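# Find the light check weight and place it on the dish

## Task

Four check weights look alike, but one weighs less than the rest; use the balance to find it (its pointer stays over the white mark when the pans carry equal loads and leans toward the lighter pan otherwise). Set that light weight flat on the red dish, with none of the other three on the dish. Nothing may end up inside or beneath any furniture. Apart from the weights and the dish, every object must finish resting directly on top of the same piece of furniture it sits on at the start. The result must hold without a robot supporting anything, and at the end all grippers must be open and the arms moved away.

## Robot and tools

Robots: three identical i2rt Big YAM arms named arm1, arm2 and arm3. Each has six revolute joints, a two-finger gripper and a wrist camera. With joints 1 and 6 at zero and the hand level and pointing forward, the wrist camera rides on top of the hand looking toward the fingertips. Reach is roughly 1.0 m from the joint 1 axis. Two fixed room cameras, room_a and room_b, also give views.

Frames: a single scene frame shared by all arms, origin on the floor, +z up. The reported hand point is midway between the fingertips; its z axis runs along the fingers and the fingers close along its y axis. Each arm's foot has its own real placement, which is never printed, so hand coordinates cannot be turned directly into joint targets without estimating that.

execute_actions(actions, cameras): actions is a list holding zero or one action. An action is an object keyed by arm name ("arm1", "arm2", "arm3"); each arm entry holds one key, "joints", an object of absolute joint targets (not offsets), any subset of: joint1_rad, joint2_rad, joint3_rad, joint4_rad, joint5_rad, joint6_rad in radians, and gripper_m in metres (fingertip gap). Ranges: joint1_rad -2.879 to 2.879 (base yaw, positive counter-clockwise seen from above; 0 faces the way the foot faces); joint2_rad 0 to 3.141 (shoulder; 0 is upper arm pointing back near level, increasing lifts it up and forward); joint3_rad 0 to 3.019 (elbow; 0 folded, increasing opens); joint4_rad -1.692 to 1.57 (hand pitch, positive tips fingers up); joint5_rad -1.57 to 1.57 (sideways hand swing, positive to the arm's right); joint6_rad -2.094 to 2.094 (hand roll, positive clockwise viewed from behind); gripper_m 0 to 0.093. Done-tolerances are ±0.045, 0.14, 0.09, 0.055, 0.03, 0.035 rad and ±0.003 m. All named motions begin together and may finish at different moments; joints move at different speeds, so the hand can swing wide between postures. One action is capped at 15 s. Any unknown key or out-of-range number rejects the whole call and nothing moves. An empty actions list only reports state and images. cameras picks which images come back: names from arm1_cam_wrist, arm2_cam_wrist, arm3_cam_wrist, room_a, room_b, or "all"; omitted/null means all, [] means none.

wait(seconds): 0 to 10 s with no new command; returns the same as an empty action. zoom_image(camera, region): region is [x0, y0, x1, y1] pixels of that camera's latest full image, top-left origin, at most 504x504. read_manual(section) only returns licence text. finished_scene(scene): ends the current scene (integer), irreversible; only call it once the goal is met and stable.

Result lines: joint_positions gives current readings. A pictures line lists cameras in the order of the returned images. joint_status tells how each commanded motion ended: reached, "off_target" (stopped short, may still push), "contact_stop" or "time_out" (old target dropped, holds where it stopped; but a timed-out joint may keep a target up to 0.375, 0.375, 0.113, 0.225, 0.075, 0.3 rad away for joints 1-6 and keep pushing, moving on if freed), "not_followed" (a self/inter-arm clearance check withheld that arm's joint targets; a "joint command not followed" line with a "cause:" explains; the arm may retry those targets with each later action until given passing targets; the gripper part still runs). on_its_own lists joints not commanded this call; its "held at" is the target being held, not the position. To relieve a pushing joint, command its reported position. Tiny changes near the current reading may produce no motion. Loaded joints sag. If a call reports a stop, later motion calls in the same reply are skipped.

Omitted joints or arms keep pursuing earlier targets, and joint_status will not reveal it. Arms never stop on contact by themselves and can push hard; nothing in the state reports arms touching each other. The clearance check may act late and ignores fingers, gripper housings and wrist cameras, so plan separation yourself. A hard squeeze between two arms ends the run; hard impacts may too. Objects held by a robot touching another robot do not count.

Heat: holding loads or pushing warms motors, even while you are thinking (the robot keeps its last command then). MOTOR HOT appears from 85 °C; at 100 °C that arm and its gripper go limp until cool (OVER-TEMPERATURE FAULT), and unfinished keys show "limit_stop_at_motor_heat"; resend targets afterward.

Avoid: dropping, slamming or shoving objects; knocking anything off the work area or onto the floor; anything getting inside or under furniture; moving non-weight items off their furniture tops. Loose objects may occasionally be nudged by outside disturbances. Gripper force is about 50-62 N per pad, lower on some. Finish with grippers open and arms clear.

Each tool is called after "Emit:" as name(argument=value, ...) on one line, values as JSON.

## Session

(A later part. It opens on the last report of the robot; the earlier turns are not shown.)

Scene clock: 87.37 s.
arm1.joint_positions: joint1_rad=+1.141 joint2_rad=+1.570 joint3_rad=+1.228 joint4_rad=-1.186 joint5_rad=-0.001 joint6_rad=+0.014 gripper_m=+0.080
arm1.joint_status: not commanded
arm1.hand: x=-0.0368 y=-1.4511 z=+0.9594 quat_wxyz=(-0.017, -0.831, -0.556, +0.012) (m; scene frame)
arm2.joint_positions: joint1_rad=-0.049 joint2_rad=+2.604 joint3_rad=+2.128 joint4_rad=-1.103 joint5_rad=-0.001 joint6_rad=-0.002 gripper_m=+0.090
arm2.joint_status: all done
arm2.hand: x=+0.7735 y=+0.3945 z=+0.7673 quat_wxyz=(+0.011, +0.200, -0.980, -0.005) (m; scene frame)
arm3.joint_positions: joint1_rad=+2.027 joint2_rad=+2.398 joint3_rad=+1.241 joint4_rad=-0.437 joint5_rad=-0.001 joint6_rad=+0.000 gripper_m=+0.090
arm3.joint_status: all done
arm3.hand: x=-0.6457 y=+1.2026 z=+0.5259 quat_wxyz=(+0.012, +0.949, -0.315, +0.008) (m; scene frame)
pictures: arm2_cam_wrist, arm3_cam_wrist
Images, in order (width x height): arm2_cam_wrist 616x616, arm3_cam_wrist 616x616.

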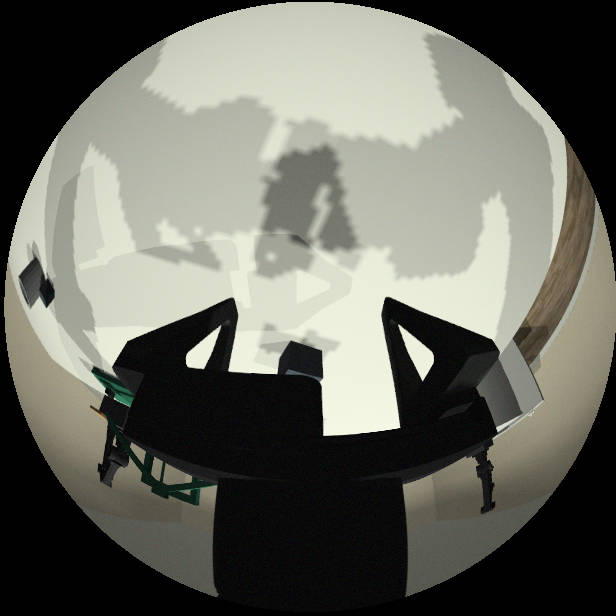

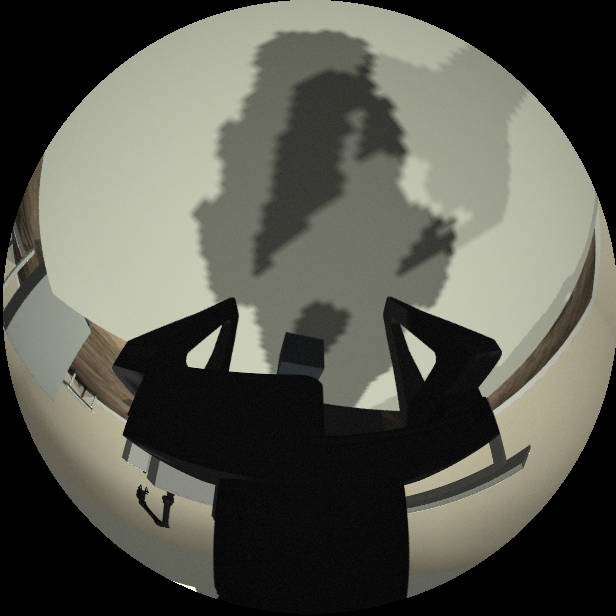

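Emit:
execute_actions(actions=[{"arm2":{"joints":{"joint1_rad":-0.03,"joint3_rad":1.97,"joint4_rad":-0.94}},"arm3":{"joints":{"joint3_rad":1.13,"joint4_rad":-0.33}}}], cameras=["arm2_cam_wrist","arm3_cam_wrist"])

Scene clock: 89.73 s.
arm1.joint_positions: joint1_rad=+1.141 joint2_rad=+1.570 joint3_rad=+1.228 joint4_rad=-1.186 joint5_rad=-0.001 joint6_rad=+0.014 gripper_m=+0.080
arm1.joint_status: not commanded
arm1.hand: x=-0.0368 y=-1.4511 z=+0.9594 quat_wxyz=(-0.017, -0.831, -0.556, +0.012) (m; scene frame)
arm2.joint_positions: joint1_rad=-0.037 joint2_rad=+2.578 joint3_rad=+1.994 joint4_rad=-0.949 joint5_rad=-0.001 joint6_rad=-0.002 gripper_m=+0.090
arm2.joint_status: all done
arm2.hand: x=+0.7577 y=+0.3971 z=+0.7417 quat_wxyz=(-0.012, +0.205, -0.979, -0.009) (m; scene frame)
arm3.joint_positions: joint1_rad=+2.027 joint2_rad=+2.397 joint3_rad=+1.127 joint4_rad=-0.348 joint5_rad=-0.001 joint6_rad=+0.000 gripper_m=+0.090
arm3.joint_status: all done
arm3.hand: x=-0.6087 y=+1.1747 z=+0.5113 quat_wxyz=(+0.015, +0.949, -0.315, +0.019) (m; scene frame)
pictures: arm2_cam_wrist, arm3_cam_wrist
Images, in order (width x height): arm2_cam_wrist 616x616, arm3_cam_wrist 616x616.

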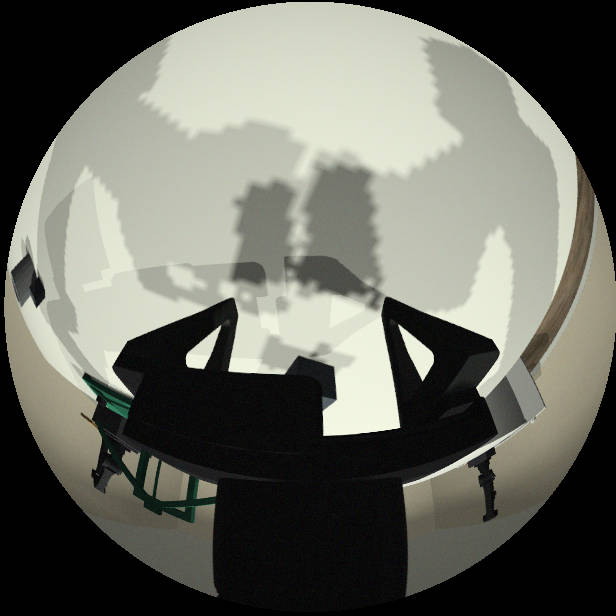

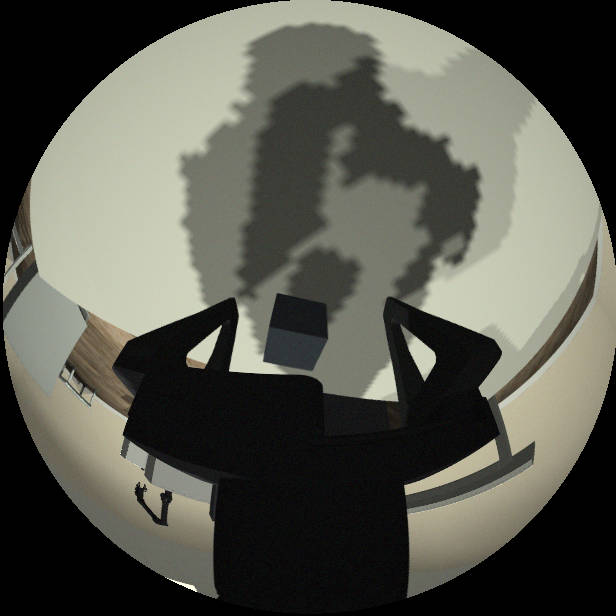

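Emit:
execute_actions(actions=[{"arm2":{"joints":{"joint2_rad":2.46,"joint3_rad":1.78,"joint4_rad":-0.88}},"arm3":{"joints":{"gripper_m":0.0}}}], cameras=["arm2_cam_wrist"])

Scene clock: 92.43 s.
arm1.joint_positions: joint1_rad=+1.141 joint2_rad=+1.570 joint3_rad=+1.228 joint4_rad=-1.186 joint5_rad=-0.001 joint6_rad=+0.014 gripper_m=+0.080
arm1.joint_status: not commanded
arm1.hand: x=-0.0368 y=-1.4511 z=+0.9594 quat_wxyz=(-0.017, -0.831, -0.556, +0.012) (m; scene frame)
arm2.joint_positions: joint1_rad=-0.037 joint2_rad=+2.467 joint3_rad=+1.796 joint4_rad=-0.894 joint5_rad=-0.001 joint6_rad=-0.002 gripper_m=+0.090
arm2.joint_status: all done
arm2.hand: x=+0.7158 y=+0.3787 z=+0.7533 quat_wxyz=(+0.004, +0.205, -0.979, -0.006) (m; scene frame)
arm3.joint_positions: joint1_rad=+2.026 joint2_rad=+2.397 joint3_rad=+1.127 joint4_rad=-0.346 joint5_rad=-0.001 joint6_rad=+0.000 gripper_m=+0.030
arm3.joint_status: gripper_m off_target (ended at +0.030, target +0.000)
arm3.hand: x=-0.6086 y=+1.1753 z=+0.5113 quat_wxyz=(+0.015, +0.949, -0.315, +0.018) (m; scene frame)
pictures: arm2_cam_wrist
Images, in order (width x height): arm2_cam_wrist 616x616.

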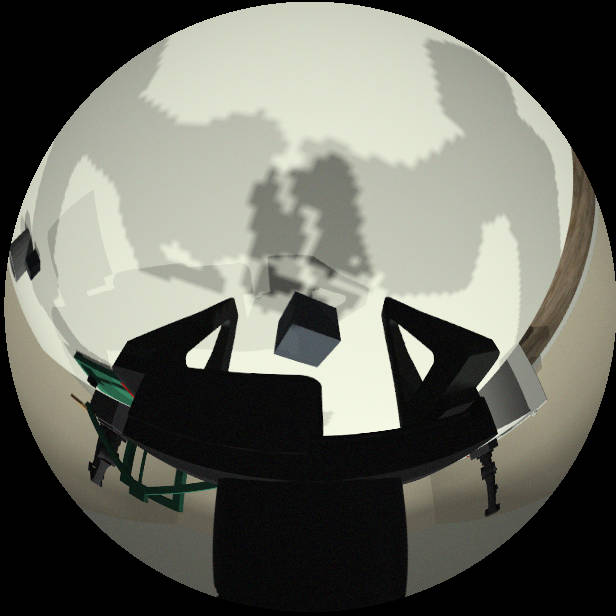

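Emit:
execute_actions(actions=[{"arm2":{"joints":{"joint2_rad":2.50,"joint4_rad":-0.86}},"arm3":{"joints":{"joint2_rad":1.5,"joint3_rad":1.5,"joint4_rad":-1.55}}}], cameras=[])

Emit:
execute_actions(actions=[{"arm2":{"joints":{"gripper_m":0.0}},"arm3":{"joints":{"joint1_rad":-0.80}}}], cameras=["arm2_cam_wrist"])

Scene clock: 95.23 s.
arm1.joint_positions: joint1_rad=+1.141 joint2_rad=+1.570 joint3_rad=+1.228 joint4_rad=-1.186 joint5_rad=-0.001 joint6_rad=+0.014 gripper_m=+0.080
arm1.joint_status: not commanded
arm1.hand: x=-0.0368 y=-1.4511 z=+0.9594 quat_wxyz=(-0.017, -0.831, -0.556, +0.012) (m; scene frame)
arm2.joint_positions: joint1_rad=-0.037 joint2_rad=+2.468 joint3_rad=+1.796 joint4_rad=-0.874 joint5_rad=-0.001 joint6_rad=-0.002 gripper_m=+0.090
arm2.joint_status: all done
arm2.hand: x=+0.7200 y=+0.3805 z=+0.7526 quat_wxyz=(-0.005, +0.205, -0.979, -0.008) (m; scene frame)
arm3.joint_positions: joint1_rad=+2.026 joint2_rad=+1.512 joint3_rad=+1.496 joint4_rad=-1.533 joint5_rad=-0.001 joint6_rad=+0.000 gripper_m=+0.030
arm3.joint_status: all done
arm3.hand: x=-0.6081 y=+1.1859 z=+1.0450 quat_wxyz=(+0.005, +0.949, -0.316, -0.013) (m; scene frame)
pictures: none
No camera images: the call's "cameras" was empty. Leave "cameras" out to get every camera's image.

Scene clock: 97.70 s.
arm1.joint_positions: joint1_rad=+1.141 joint2_rad=+1.570 joint3_rad=+1.228 joint4_rad=-1.186 joint5_rad=-0.001 joint6_rad=+0.014 gripper_m=+0.080
arm1.joint_status: not commanded
arm1.hand: x=-0.0368 y=-1.4511 z=+0.9594 quat_wxyz=(-0.017, -0.831, -0.556, +0.012) (m; scene frame)
arm2.joint_positions: joint1_rad=-0.037 joint2_rad=+2.468 joint3_rad=+1.796 joint4_rad=-0.870 joint5_rad=-0.001 joint6_rad=-0.002 gripper_m=+0.001
arm2.joint_status: all done
arm2.hand: x=+0.7206 y=+0.3811 z=+0.7526 quat_wxyz=(-0.007, +0.205, -0.979, -0.008) (m; scene frame)
arm3.joint_positions: joint1_rad=-0.807 joint2_rad=+1.512 joint3_rad=+1.496 joint4_rad=-1.533 joint5_rad=+0.002 joint6_rad=+0.000 gripper_m=+0.030
arm3.joint_status: all done
arm3.hand: x=+0.1850 y=+0.7639 z=+1.0420 quat_wxyz=(-0.006, -0.166, -0.986, +0.010) (m; scene frame)
pictures: arm2_cam_wrist
Images, in order (width x height): arm2_cam_wrist 616x616.

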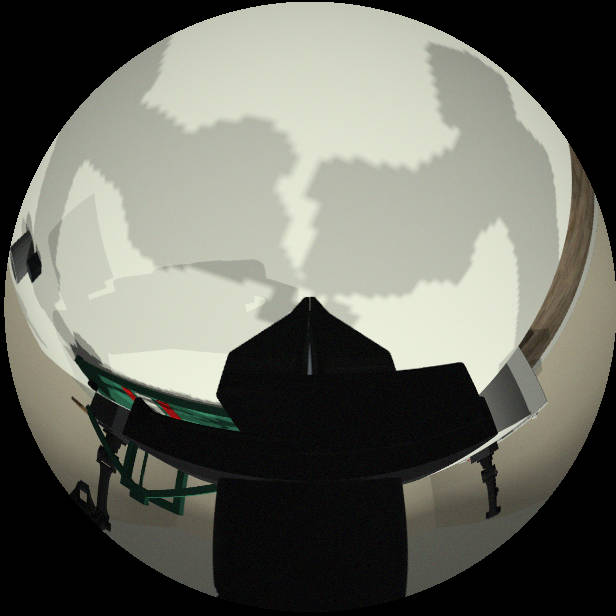

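Emit:
execute_actions(actions=[{"arm2":{"joints":{"gripper_m":0.09}}}], cameras=[])

Emit:
execute_actions(actions=[{"arm2":{"joints":{"joint2_rad":2.53,"joint4_rad":-0.83}},"arm3":{"joints":{"joint1_rad":-0.82,"joint2_rad":2.3,"joint3_rad":2.3,"joint4_rad":-1.5}}}], cameras=["arm2_cam_wrist","arm3_cam_wrist"])

Scene clock: 99.90 s.
arm1.joint_positions: joint1_rad=+1.141 joint2_rad=+1.570 joint3_rad=+1.228 joint4_rad=-1.186 joint5_rad=-0.001 joint6_rad=+0.014 gripper_m=+0.080
arm1.joint_status: not commanded
arm1.hand: x=-0.0368 y=-1.4511 z=+0.9594 quat_wxyz=(-0.017, -0.831, -0.556, +0.012) (m; scene frame)
arm2.joint_positions: joint1_rad=-0.037 joint2_rad=+2.469 joint3_rad=+1.796 joint4_rad=-0.870 joint5_rad=-0.001 joint6_rad=-0.002 gripper_m=+0.090
arm2.joint_status: all done
arm2.hand: x=+0.7205 y=+0.3810 z=+0.7523 quat_wxyz=(-0.006, +0.205, -0.979, -0.008) (m; scene frame)
arm3.joint_positions: joint1_rad=-0.807 joint2_rad=+1.512 joint3_rad=+1.496 joint4_rad=-1.533 joint5_rad=+0.002 joint6_rad=+0.000 gripper_m=+0.030
arm3.joint_status: not commanded
arm3.hand: x=+0.1850 y=+0.7639 z=+1.0420 quat_wxyz=(-0.006, -0.166, -0.986, +0.010) (m; scene frame)
pictures: none
No camera images: the call's "cameras" was empty. Leave "cameras" out to get every camera's image.

Scene clock: 101.57 s.
arm1.joint_positions: joint1_rad=+1.141 joint2_rad=+1.570 joint3_rad=+1.228 joint4_rad=-1.186 joint5_rad=-0.001 joint6_rad=+0.014 gripper_m=+0.080
arm1.joint_status: not commanded
arm1.hand: x=-0.0368 y=-1.4511 z=+0.9594 quat_wxyz=(-0.017, -0.831, -0.556, +0.012) (m; scene frame)
arm2.joint_positions: joint1_rad=-0.037 joint2_rad=+2.488 joint3_rad=+1.796 joint4_rad=-0.839 joint5_rad=-0.001 joint6_rad=-0.001 gripper_m=+0.090
arm2.joint_status: all done
arm2.hand: x=+0.7219 y=+0.3818 z=+0.7400 quat_wxyz=(-0.012, +0.205, -0.979, -0.009) (m; scene frame)
arm3.joint_positions: joint1_rad=-0.811 joint2_rad=+2.338 joint3_rad=+2.229 joint4_rad=-1.508 joint5_rad=+0.002 joint6_rad=+0.000 gripper_m=+0.030
arm3.joint_status: all done
arm3.hand: x=+0.4158 y=+0.6781 z=+0.8486 quat_wxyz=(+0.027, -0.168, -0.985, +0.004) (m; scene frame)
pictures: arm2_cam_wrist, arm3_cam_wrist
Images, in order (width x height): arm2_cam_wrist 616x616, arm3_cam_wrist 616x616.

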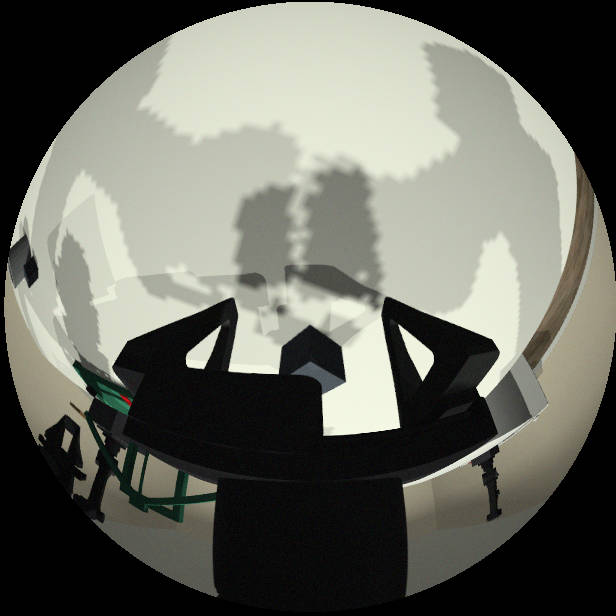

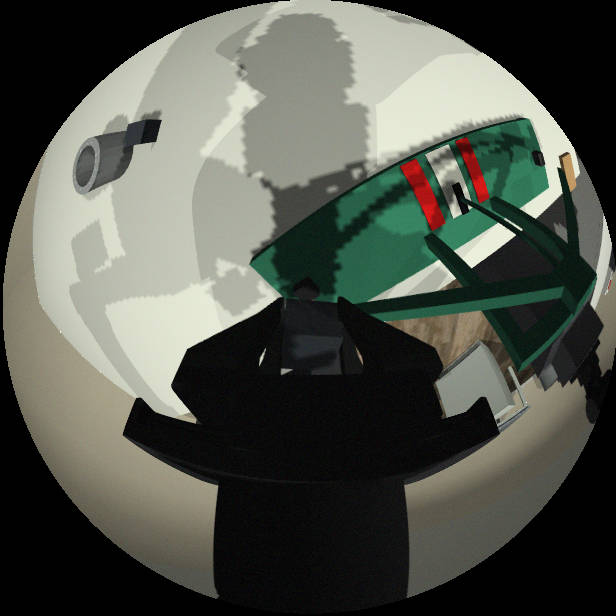

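Emit:
execute_actions(actions=[{"arm2":{"joints":{"joint2_rad":2.47,"joint3_rad":1.69,"joint4_rad":-0.78}},"arm3":{"joints":{"joint2_rad":2.41,"joint4_rad":-1.44}}}], cameras=["arm2_cam_wrist","arm3_cam_wrist","room_a"])

Scene clock: 104.20 s.
arm1.joint_positions: joint1_rad=+1.141 joint2_rad=+1.570 joint3_rad=+1.228 joint4_rad=-1.186 joint5_rad=-0.001 joint6_rad=+0.014 gripper_m=+0.080
arm1.joint_status: not commanded
arm1.hand: x=-0.0368 y=-1.4511 z=+0.9594 quat_wxyz=(-0.017, -0.831, -0.556, +0.012) (m; scene frame)
arm2.joint_positions: joint1_rad=-0.037 joint2_rad=+2.454 joint3_rad=+1.719 joint4_rad=-0.786 joint5_rad=-0.001 joint6_rad=-0.001 gripper_m=+0.090
arm2.joint_status: all done
arm2.hand: x=+0.7086 y=+0.3760 z=+0.7396 quat_wxyz=(-0.017, +0.205, -0.979, -0.010) (m; scene frame)
arm3.joint_positions: joint1_rad=-0.811 joint2_rad=+2.426 joint3_rad=+2.238 joint4_rad=-1.455 joint5_rad=+0.002 joint6_rad=+0.000 gripper_m=+0.030
arm3.joint_status: all done
arm3.hand: x=+0.4227 y=+0.6747 z=+0.7912 quat_wxyz=(+0.040, -0.168, -0.985, +0.002) (m; scene frame)
pictures: arm2_cam_wrist, arm3_cam_wrist, room_a
Images, in order (width x height): arm2_cam_wrist 616x616, arm3_cam_wrist 616x616, room_a 896x504.

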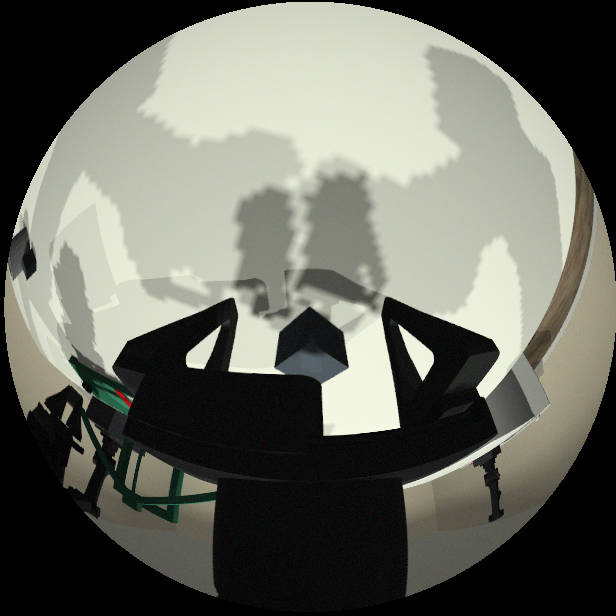

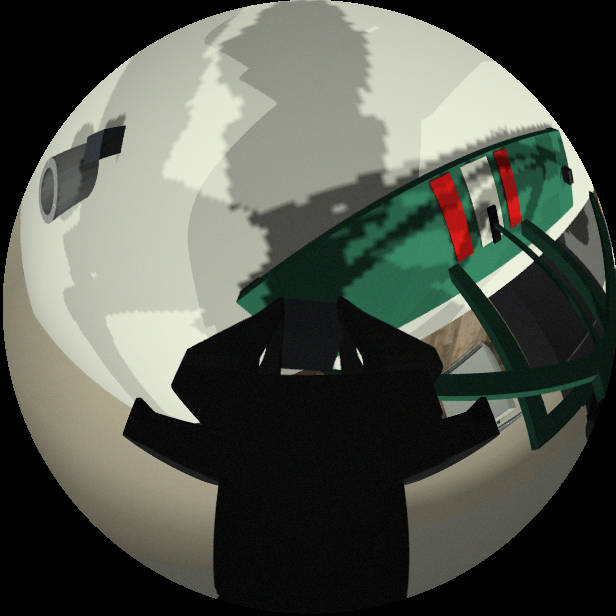

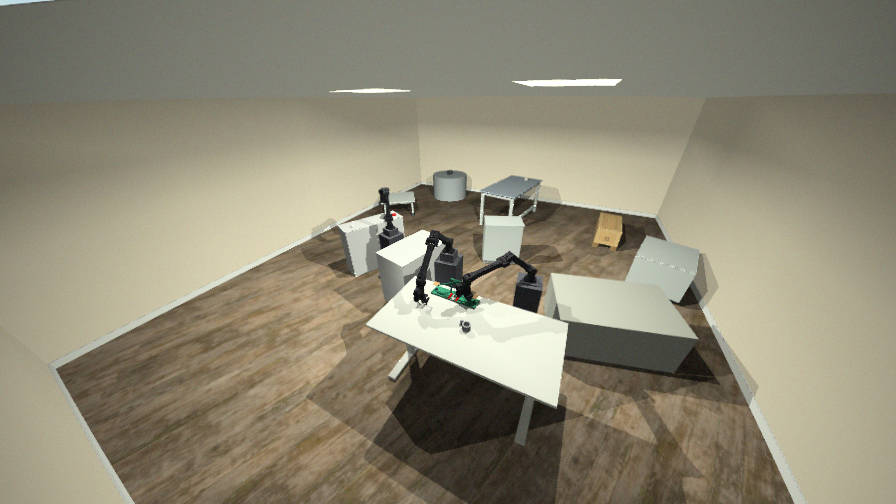

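Emit:
zoom_image(camera="room_a", region=[400, 250, 520, 320])

Emit:
execute_actions(actions=[{"arm2":{"joints":{"gripper_m":0.0}}}], cameras=["room_b"])

Emit:
zoom_image(camera="room_b", region=[400, 160, 520, 240])

Region (400, 250, 520, 320) of room_a's 896x504 image, scaled by 4.200, with more detail than that image has; it fills the top 294 rows of this view, and the rest is white.

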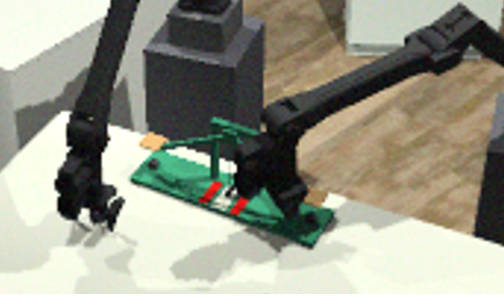

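Scene clock: 108.23 s.
arm1.joint_positions: joint1_rad=+1.141 joint2_rad=+1.570 joint3_rad=+1.228 joint4_rad=-1.186 joint5_rad=-0.001 joint6_rad=+0.014 gripper_m=+0.080
arm1.joint_status: not commanded
arm1.hand: x=-0.0368 y=-1.4511 z=+0.9594 quat_wxyz=(-0.017, -0.831, -0.556, +0.012) (m; scene frame)
arm2.joint_positions: joint1_rad=-0.037 joint2_rad=+2.453 joint3_rad=+1.717 joint4_rad=-0.785 joint5_rad=-0.001 joint6_rad=-0.001 gripper_m=+0.001
arm2.joint_status: all done
arm2.hand: x=+0.7084 y=+0.3759 z=+0.7395 quat_wxyz=(-0.017, +0.205, -0.979, -0.010) (m; scene frame)
arm3.joint_positions: joint1_rad=-0.811 joint2_rad=+2.426 joint3_rad=+2.238 joint4_rad=-1.455 joint5_rad=+0.002 joint6_rad=+0.000 gripper_m=+0.030
arm3.joint_status: not commanded
arm3.hand: x=+0.4227 y=+0.6747 z=+0.7912 quat_wxyz=(+0.040, -0.168, -0.985, +0.002) (m; scene frame)
pictures: room_b
Images, in order (width x height): room_b 896x504.

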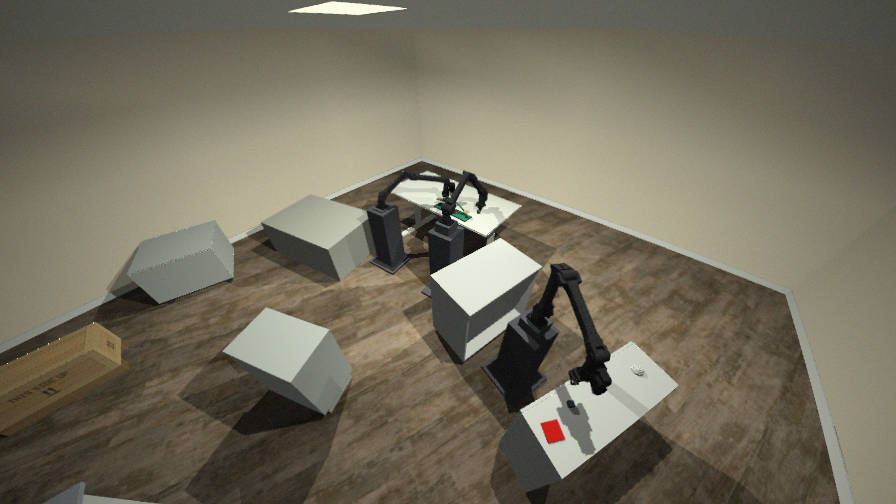

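Region (400, 160, 520, 240) of room_b's 896x504 image, scaled by 4.200, with more detail than that image has.

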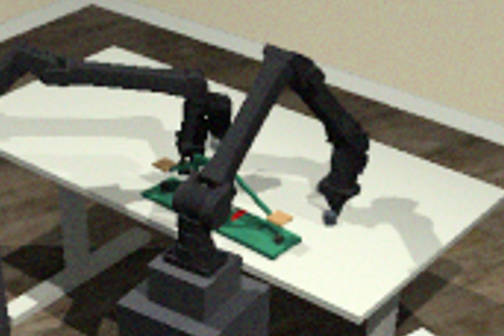

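Emit:
execute_actions(actions=[{"arm2":{"joints":{"gripper_m":0.09}},"arm3":{"joints":{"joint2_rad":2.28,"joint3_rad":2.2,"joint4_rad":-1.56}}}], cameras=["arm3_cam_wrist"])

Emit:
execute_actions(actions=[{"arm2":{"joints":{"joint2_rad":2.53,"joint4_rad":-0.75}},"arm3":{"joints":{"joint2_rad":2.36,"joint3_rad":2.17,"joint4_rad":-1.40}}}], cameras=["arm2_cam_wrist","arm3_cam_wrist","room_b"])

Emit:
zoom_image(camera="room_b", region=[400, 160, 520, 240])

Scene clock: 112.63 s.
arm1.joint_positions: joint1_rad=+1.141 joint2_rad=+1.570 joint3_rad=+1.228 joint4_rad=-1.186 joint5_rad=-0.001 joint6_rad=+0.014 gripper_m=+0.080
arm1.joint_status: not commanded
arm1.hand: x=-0.0368 y=-1.4511 z=+0.9594 quat_wxyz=(-0.017, -0.831, -0.556, +0.012) (m; scene frame)
arm2.joint_positions: joint1_rad=-0.026 joint2_rad=+2.453 joint3_rad=+1.717 joint4_rad=-0.785 joint5_rad=-0.001 joint6_rad=-0.001 gripper_m=+0.090
arm2.joint_status: all done
arm2.hand: x=+0.7055 y=+0.3826 z=+0.7399 quat_wxyz=(-0.018, +0.210, -0.977, -0.011) (m; scene frame)
arm3.joint_positions: joint1_rad=-0.813 joint2_rad=+2.300 joint3_rad=+2.203 joint4_rad=-1.543 joint5_rad=-0.001 joint6_rad=+0.000 gripper_m=+0.030
arm3.joint_status: all done
arm3.hand: x=+0.4026 y=+0.6819 z=+0.8658 quat_wxyz=(+0.038, -0.169, -0.985, +0.001) (m; scene frame)
pictures: arm3_cam_wrist
Images, in order (width x height): arm3_cam_wrist 616x616.

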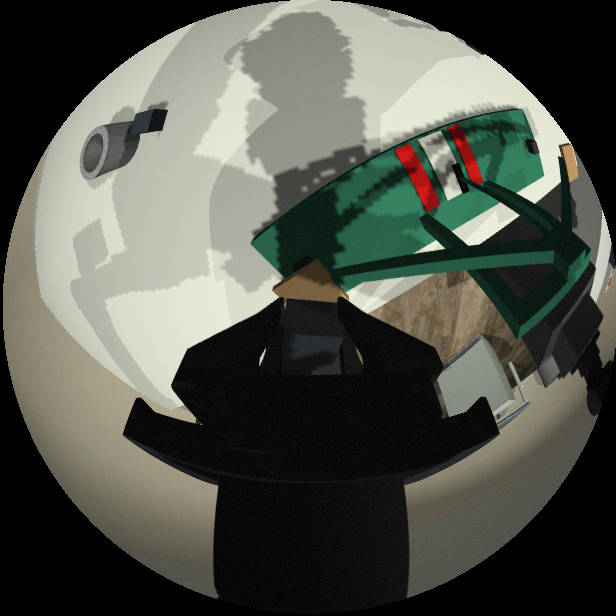

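Scene clock: 113.53 s.
arm1.joint_positions: joint1_rad=+1.141 joint2_rad=+1.570 joint3_rad=+1.228 joint4_rad=-1.186 joint5_rad=-0.001 joint6_rad=+0.014 gripper_m=+0.080
arm1.joint_status: not commanded
arm1.hand: x=-0.0368 y=-1.4511 z=+0.9594 quat_wxyz=(-0.017, -0.831, -0.556, +0.012) (m; scene frame)
arm2.joint_positions: joint1_rad=-0.026 joint2_rad=+2.453 joint3_rad=+1.714 joint4_rad=-0.780 joint5_rad=-0.001 joint6_rad=+0.001 gripper_m=+0.090
arm2.joint_status: all done
arm2.hand: x=+0.7053 y=+0.3824 z=+0.7390 quat_wxyz=(-0.018, +0.209, -0.978, -0.011) (m; scene frame)
arm3.joint_positions: joint1_rad=-0.813 joint2_rad=+2.366 joint3_rad=+2.170 joint4_rad=-1.416 joint5_rad=+0.000 joint6_rad=+0.000 gripper_m=+0.030
arm3.joint_status: all done
arm3.hand: x=+0.4173 y=+0.6756 z=+0.8071 quat_wxyz=(+0.024, -0.169, -0.985, +0.004) (m; scene frame)
pictures: arm2_cam_wrist, arm3_cam_wrist, room_b
Images, in order (width x height): arm2_cam_wrist 616x616, arm3_cam_wrist 616x616, room_b 896x504.

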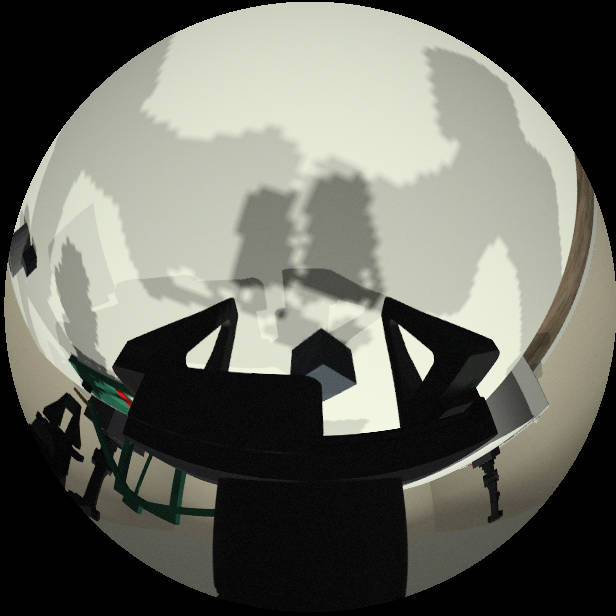

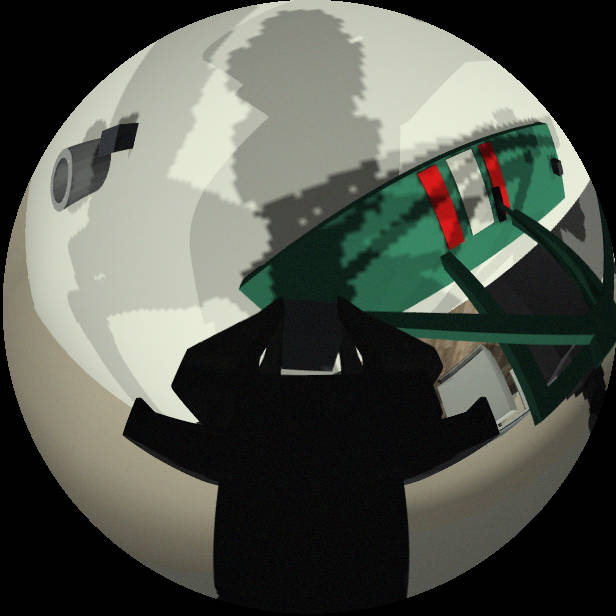

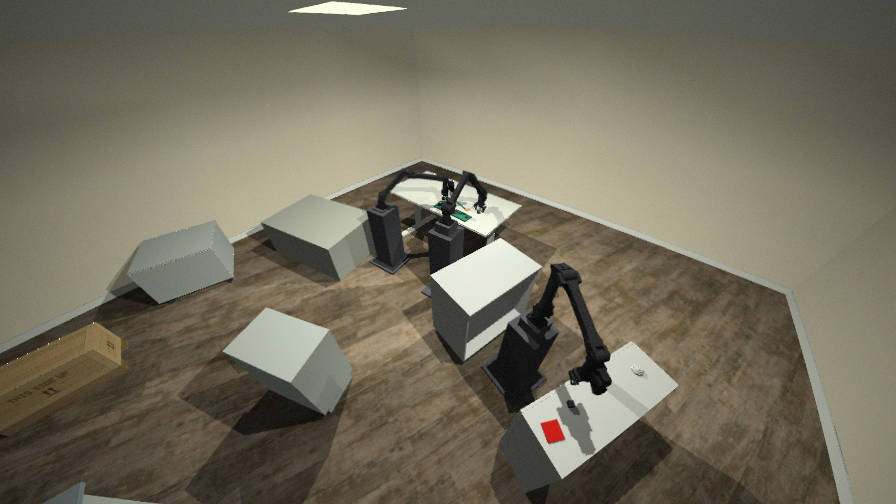

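Region (400, 160, 520, 240) of room_b's 896x504 image, scaled by 4.200, with more detail than that image has.

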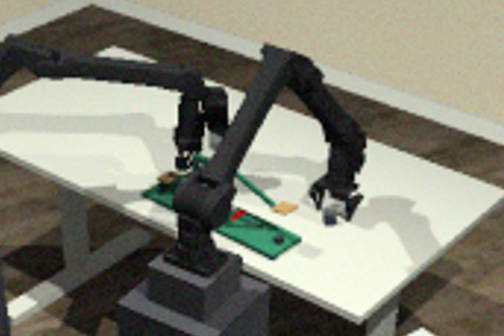

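Emit:
execute_actions(actions=[{"arm2":{"joints":{"joint1_rad":-0.05,"joint2_rad":2.38,"joint3_rad":1.56,"joint4_rad":-0.74}},"arm3":{"joints":{"gripper_m":0.07}}}], cameras=["arm2_cam_wrist","arm3_cam_wrist"])

Scene clock: 116.60 s.
arm1.joint_positions: joint1_rad=+1.141 joint2_rad=+1.570 joint3_rad=+1.228 joint4_rad=-1.186 joint5_rad=-0.001 joint6_rad=+0.014 gripper_m=+0.080
arm1.joint_status: not commanded
arm1.hand: x=-0.0368 y=-1.4511 z=+0.9594 quat_wxyz=(-0.017, -0.831, -0.556, +0.012) (m; scene frame)
arm2.joint_positions: joint1_rad=-0.042 joint2_rad=+2.388 joint3_rad=+1.573 joint4_rad=-0.741 joint5_rad=-0.001 joint6_rad=+0.000 gripper_m=+0.090
arm2.joint_status: all done
arm2.hand: x=+0.6706 y=+0.3561 z=+0.7394 quat_wxyz=(+0.000, +0.202, -0.979, -0.007) (m; scene frame)
arm3.joint_positions: joint1_rad=-0.813 joint2_rad=+2.366 joint3_rad=+2.170 joint4_rad=-1.413 joint5_rad=-0.002 joint6_rad=+0.000 gripper_m=+0.070
arm3.joint_status: all done
arm3.hand: x=+0.4179 y=+0.6753 z=+0.8068 quat_wxyz=(+0.023, -0.169, -0.985, +0.003) (m; scene frame)
pictures: arm2_cam_wrist, arm3_cam_wrist
Images, in order (width x height): arm2_cam_wrist 616x616, arm3_cam_wrist 616x616.

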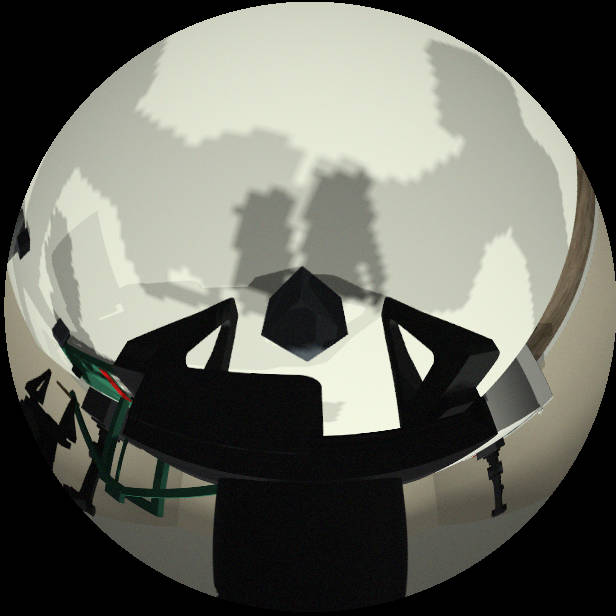

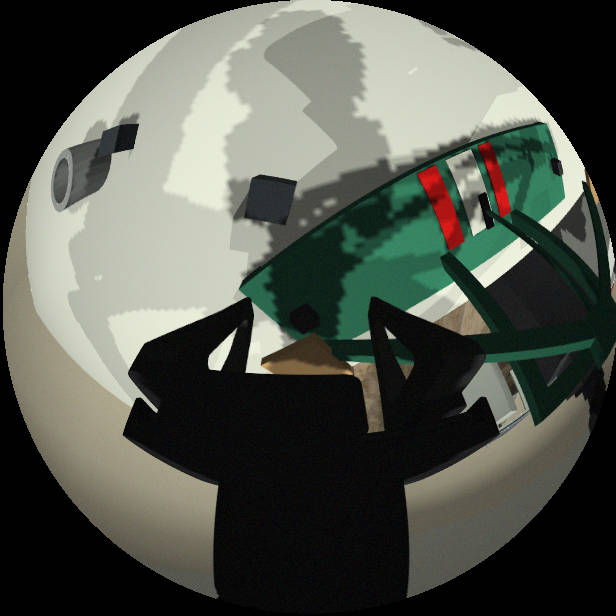

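Emit:
execute_actions(actions=[{"arm2":{"joints":{"gripper_m":0.0}},"arm3":{"joints":{"joint1_rad":-0.77,"joint2_rad":2.25,"joint3_rad":2.11,"joint4_rad":-0.95,"gripper_m":0.09}}}], cameras=["arm3_cam_wrist"])

Emit:
execute_actions(actions=[{"arm2":{"joints":{"joint1_rad":0.05,"joint2_rad":1.85,"joint3_rad":1.12,"joint4_rad":-0.84}},"arm3":{"joints":{"joint2_rad":2.42,"joint4_rad":-0.84}}}], cameras=["arm2_cam_wrist","arm3_cam_wrist"])

Scene clock: 121.00 s.
arm1.joint_positions: joint1_rad=+1.141 joint2_rad=+1.570 joint3_rad=+1.228 joint4_rad=-1.186 joint5_rad=-0.001 joint6_rad=+0.014 gripper_m=+0.080
arm1.joint_status: not commanded
arm1.hand: x=-0.0368 y=-1.4511 z=+0.9594 quat_wxyz=(-0.017, -0.831, -0.556, +0.012) (m; scene frame)
arm2.joint_positions: joint1_rad=-0.042 joint2_rad=+2.388 joint3_rad=+1.573 joint4_rad=-0.741 joint5_rad=+0.000 joint6_rad=+0.000 gripper_m=+0.039
arm2.joint_status: gripper_m off_target (ended at +0.039, target +0.000)
arm2.hand: x=+0.6707 y=+0.3558 z=+0.7394 quat_wxyz=(+0.000, +0.202, -0.979, -0.006) (m; scene frame)
arm3.joint_positions: joint1_rad=-0.767 joint2_rad=+2.256 joint3_rad=+2.111 joint4_rad=-0.973 joint5_rad=-0.002 joint6_rad=+0.000 gripper_m=+0.090
arm3.joint_status: all done
arm3.hand: x=+0.5197 y=+0.6802 z=+0.8833 quat_wxyz=(-0.218, -0.141, -0.965, +0.039) (m; scene frame)
pictures: arm3_cam_wrist
Images, in order (width x height): arm3_cam_wrist 616x616.

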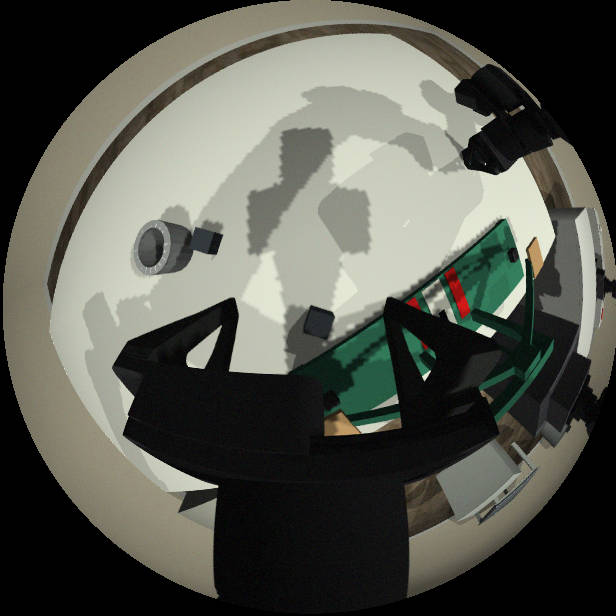

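Scene clock: 122.37 s.
arm1.joint_positions: joint1_rad=+1.141 joint2_rad=+1.570 joint3_rad=+1.228 joint4_rad=-1.186 joint5_rad=-0.001 joint6_rad=+0.014 gripper_m=+0.080
arm1.joint_status: not commanded
arm1.hand: x=-0.0368 y=-1.4511 z=+0.9594 quat_wxyz=(-0.017, -0.831, -0.556, +0.012) (m; scene frame)
arm2.joint_positions: joint1_rad=+0.058 joint2_rad=+1.839 joint3_rad=+1.126 joint4_rad=-0.832 joint5_rad=-0.001 joint6_rad=+0.000 gripper_m=+0.039
arm2.joint_status: all done
arm2.hand: x=+0.5354 y=+0.3480 z=+0.9076 quat_wxyz=(-0.006, +0.250, -0.968, -0.009) (m; scene frame)
arm3.joint_positions: joint1_rad=-0.767 joint2_rad=+2.442 joint3_rad=+2.103 joint4_rad=-0.860 joint5_rad=-0.002 joint6_rad=+0.000 gripper_m=+0.090
arm3.joint_status: all done
arm3.hand: x=+0.5232 y=+0.6769 z=+0.7455 quat_wxyz=(-0.179, -0.142, -0.973, +0.033) (m; scene frame)
pictures: arm2_cam_wrist, arm3_cam_wrist
Images, in order (width x height): arm2_cam_wrist 616x616, arm3_cam_wrist 616x616.

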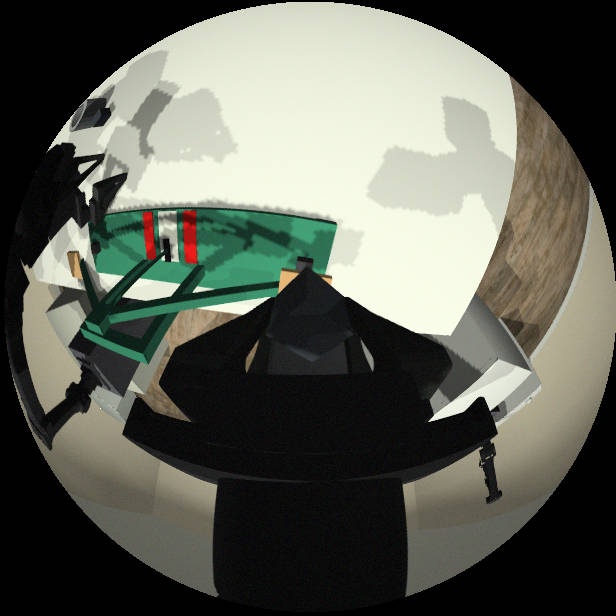

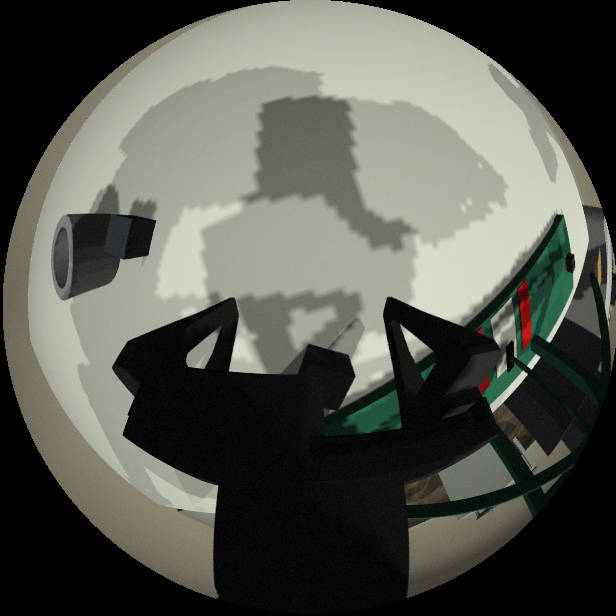

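Emit:
execute_actions(actions=[{"arm2":{"joints":{"joint2_rad":1.80,"joint3_rad":1.04,"joint4_rad":-0.80}},"arm3":{"joints":{"joint1_rad":-0.81,"joint4_rad":-1.08}}}], cameras=["arm2_cam_wrist","arm3_cam_wrist"])

Scene clock: 125.27 s.
arm1.joint_positions: joint1_rad=+1.141 joint2_rad=+1.570 joint3_rad=+1.228 joint4_rad=-1.186 joint5_rad=-0.001 joint6_rad=+0.014 gripper_m=+0.080
arm1.joint_status: not commanded
arm1.hand: x=-0.0368 y=-1.4511 z=+0.9594 quat_wxyz=(-0.017, -0.831, -0.556, +0.012) (m; scene frame)
arm2.joint_positions: joint1_rad=+0.058 joint2_rad=+1.820 joint3_rad=+1.041 joint4_rad=-0.812 joint5_rad=-0.001 joint6_rad=+0.000 gripper_m=+0.039
arm2.joint_status: all done
arm2.hand: x=+0.5042 y=+0.3309 z=+0.8922 quat_wxyz=(+0.017, +0.250, -0.968, -0.003) (m; scene frame)
arm3.joint_positions: joint1_rad=-0.806 joint2_rad=+2.428 joint3_rad=+2.103 joint4_rad=-1.050 joint5_rad=-0.008 joint6_rad=-0.006 gripper_m=+0.090
arm3.joint_status: all done
arm3.hand: x=+0.4737 y=+0.6618 z=+0.7436 quat_wxyz=(-0.093, -0.161, -0.982, +0.020) (m; scene frame)
pictures: arm2_cam_wrist, arm3_cam_wrist
Images, in order (width x height): arm2_cam_wrist 616x616, arm3_cam_wrist 616x616.

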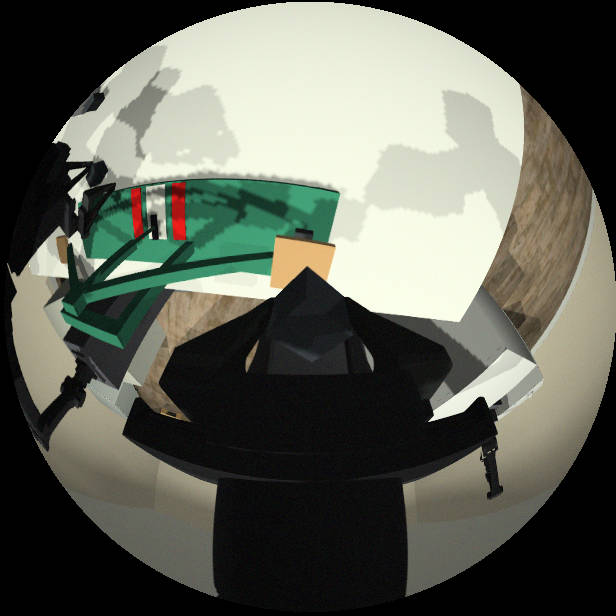

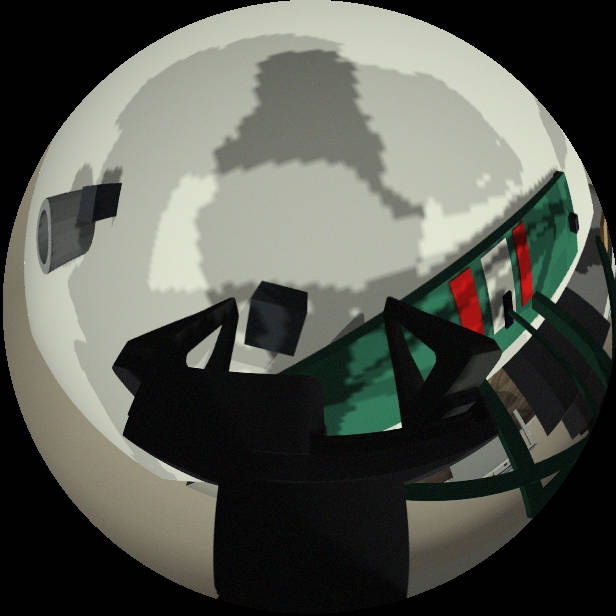

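Emit:
execute_actions(actions=[{"arm2":{"joints":{"joint2_rad":1.95,"joint4_rad":-0.68}},"arm3":{"joints":{"gripper_m":0.0}}}], cameras=["arm2_cam_wrist","arm3_cam_wrist"])

Scene clock: 127.80 s.
arm1.joint_positions: joint1_rad=+1.141 joint2_rad=+1.570 joint3_rad=+1.228 joint4_rad=-1.186 joint5_rad=-0.001 joint6_rad=+0.014 gripper_m=+0.080
arm1.joint_status: not commanded
arm1.hand: x=-0.0368 y=-1.4511 z=+0.9594 quat_wxyz=(-0.017, -0.831, -0.556, +0.012) (m; scene frame)
arm2.joint_positions: joint1_rad=+0.058 joint2_rad=+1.962 joint3_rad=+1.041 joint4_rad=-0.691 joint5_rad=-0.001 joint6_rad=+0.000 gripper_m=+0.039
arm2.joint_status: all done
arm2.hand: x=+0.5050 y=+0.3323 z=+0.8305 quat_wxyz=(+0.027, +0.250, -0.968, +0.000) (m; scene frame)
arm3.joint_positions: joint1_rad=-0.807 joint2_rad=+2.428 joint3_rad=+2.103 joint4_rad=-1.064 joint5_rad=-0.001 joint6_rad=-0.005 gripper_m=+0.029
arm3.joint_status: gripper_m off_target (ended at +0.029, target +0.000)
arm3.hand: x=+0.4701 y=+0.6613 z=+0.7431 quat_wxyz=(-0.086, -0.162, -0.983, +0.022) (m; scene frame)
pictures: arm2_cam_wrist, arm3_cam_wrist
Images, in order (width x height): arm2_cam_wrist 616x616, arm3_cam_wrist 616x616.

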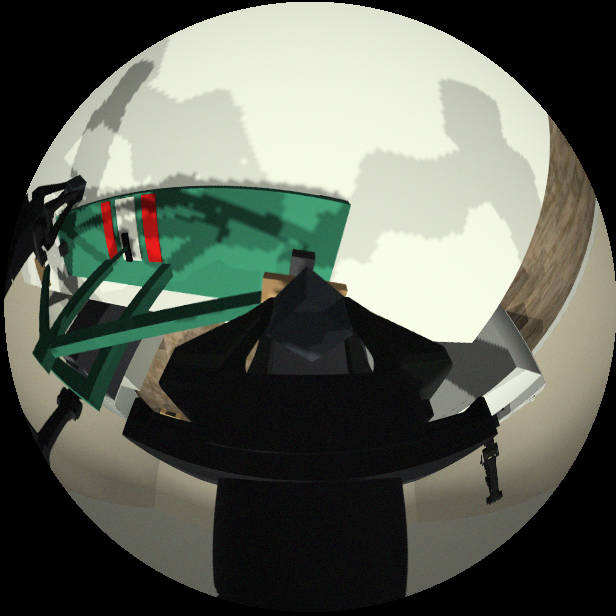

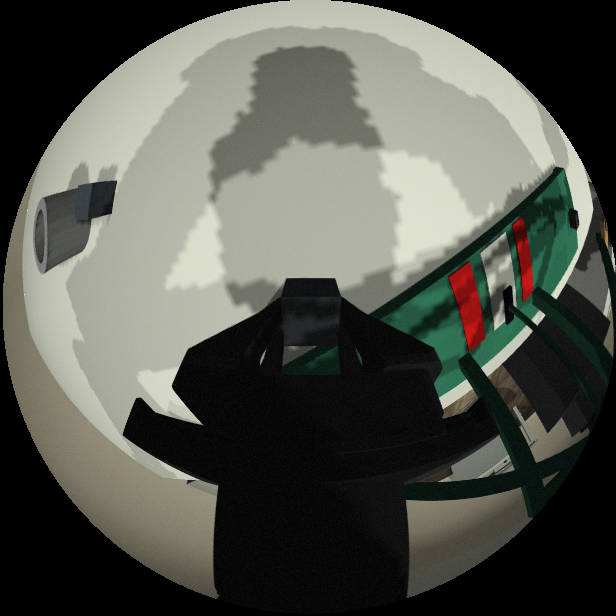

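Emit:
execute_actions(actions=[{"arm2":{"joints":{"joint2_rad":2.0,"joint4_rad":-0.64}},"arm3":{"joints":{"joint2_rad":2.15,"joint4_rad":-1.35}}}], cameras=["arm2_cam_wrist"])

Emit:
execute_actions(actions=[{"arm2":{"joints":{"gripper_m":0.07}},"arm3":{"joints":{"joint2_rad":2.14,"joint3_rad":2.0,"joint4_rad":-1.42}}}], cameras=["arm2_cam_wrist","arm3_cam_wrist"])

Scene clock: 131.27 s.
arm1.joint_positions: joint1_rad=+1.141 joint2_rad=+1.570 joint3_rad=+1.228 joint4_rad=-1.186 joint5_rad=-0.001 joint6_rad=+0.014 gripper_m=+0.080
arm1.joint_status: not commanded
arm1.hand: x=-0.0368 y=-1.4511 z=+0.9594 quat_wxyz=(-0.017, -0.831, -0.556, +0.012) (m; scene frame)
arm2.joint_positions: joint1_rad=+0.058 joint2_rad=+1.990 joint3_rad=+1.041 joint4_rad=-0.651 joint5_rad=-0.001 joint6_rad=+0.000 gripper_m=+0.039
arm2.joint_status: all done
arm2.hand: x=+0.5076 y=+0.3340 z=+0.8182 quat_wxyz=(+0.021, +0.250, -0.968, -0.002) (m; scene frame)
arm3.joint_positions: joint1_rad=-0.803 joint2_rad=+2.157 joint3_rad=+2.095 joint4_rad=-1.334 joint5_rad=-0.003 joint6_rad=-0.005 gripper_m=+0.029
arm3.joint_status: all done
arm3.hand: x=+0.4281 y=+0.6816 z=+0.9228 quat_wxyz=(-0.082, -0.160, -0.983, +0.020) (m; scene frame)
pictures: arm2_cam_wrist
Images, in order (width x height): arm2_cam_wrist 616x616.

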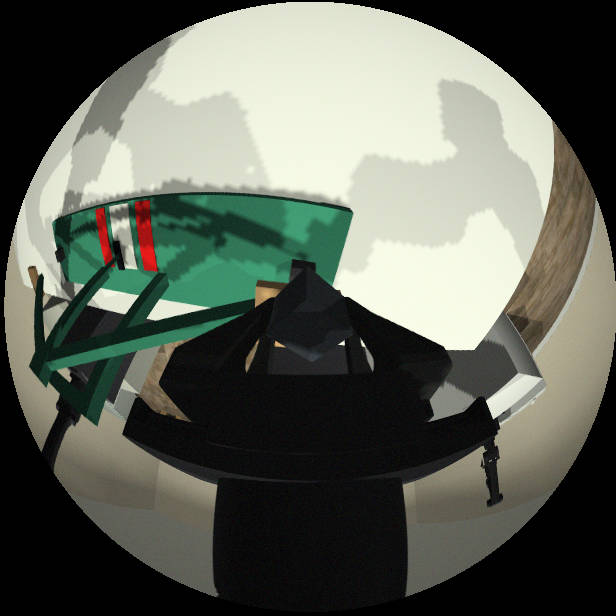

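Scene clock: 132.53 s.
arm1.joint_positions: joint1_rad=+1.141 joint2_rad=+1.570 joint3_rad=+1.228 joint4_rad=-1.186 joint5_rad=-0.001 joint6_rad=+0.014 gripper_m=+0.080
arm1.joint_status: not commanded
arm1.hand: x=-0.0368 y=-1.4511 z=+0.9594 quat_wxyz=(-0.017, -0.831, -0.556, +0.012) (m; scene frame)
arm2.joint_positions: joint1_rad=+0.058 joint2_rad=+1.990 joint3_rad=+1.041 joint4_rad=-0.651 joint5_rad=+0.000 joint6_rad=+0.000 gripper_m=+0.070
arm2.joint_status: all done
arm2.hand: x=+0.5078 y=+0.3338 z=+0.8182 quat_wxyz=(+0.021, +0.250, -0.968, -0.001) (m; scene frame)
arm3.joint_positions: joint1_rad=-0.803 joint2_rad=+2.157 joint3_rad=+1.993 joint4_rad=-1.408 joint5_rad=-0.003 joint6_rad=-0.005 gripper_m=+0.029
arm3.joint_status: all done
arm3.hand: x=+0.3827 y=+0.6964 z=+0.8799 quat_wxyz=(+0.005, -0.162, -0.987, +0.005) (m; scene frame)
pictures: arm2_cam_wrist, arm3_cam_wrist
Images, in order (width x height): arm2_cam_wrist 616x616, arm3_cam_wrist 616x616.

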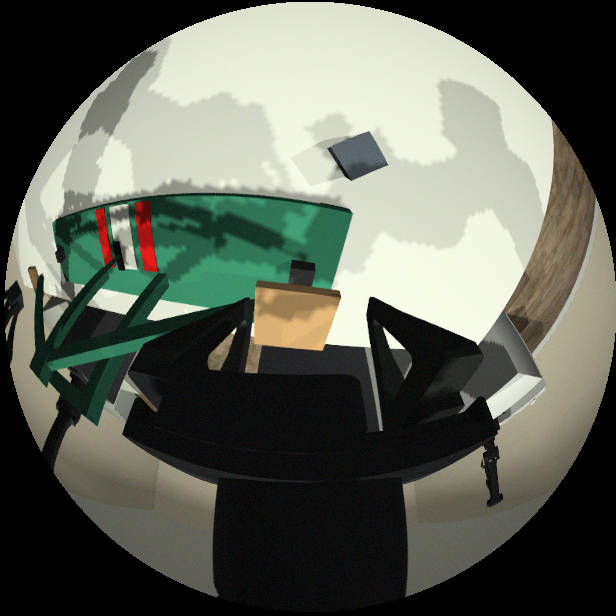

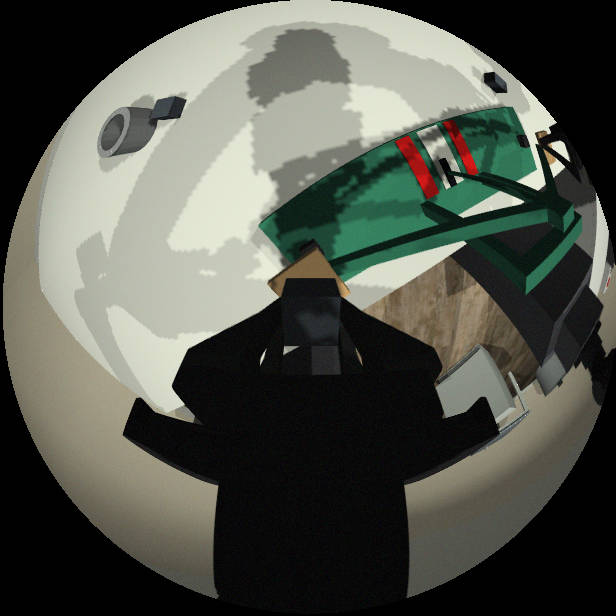

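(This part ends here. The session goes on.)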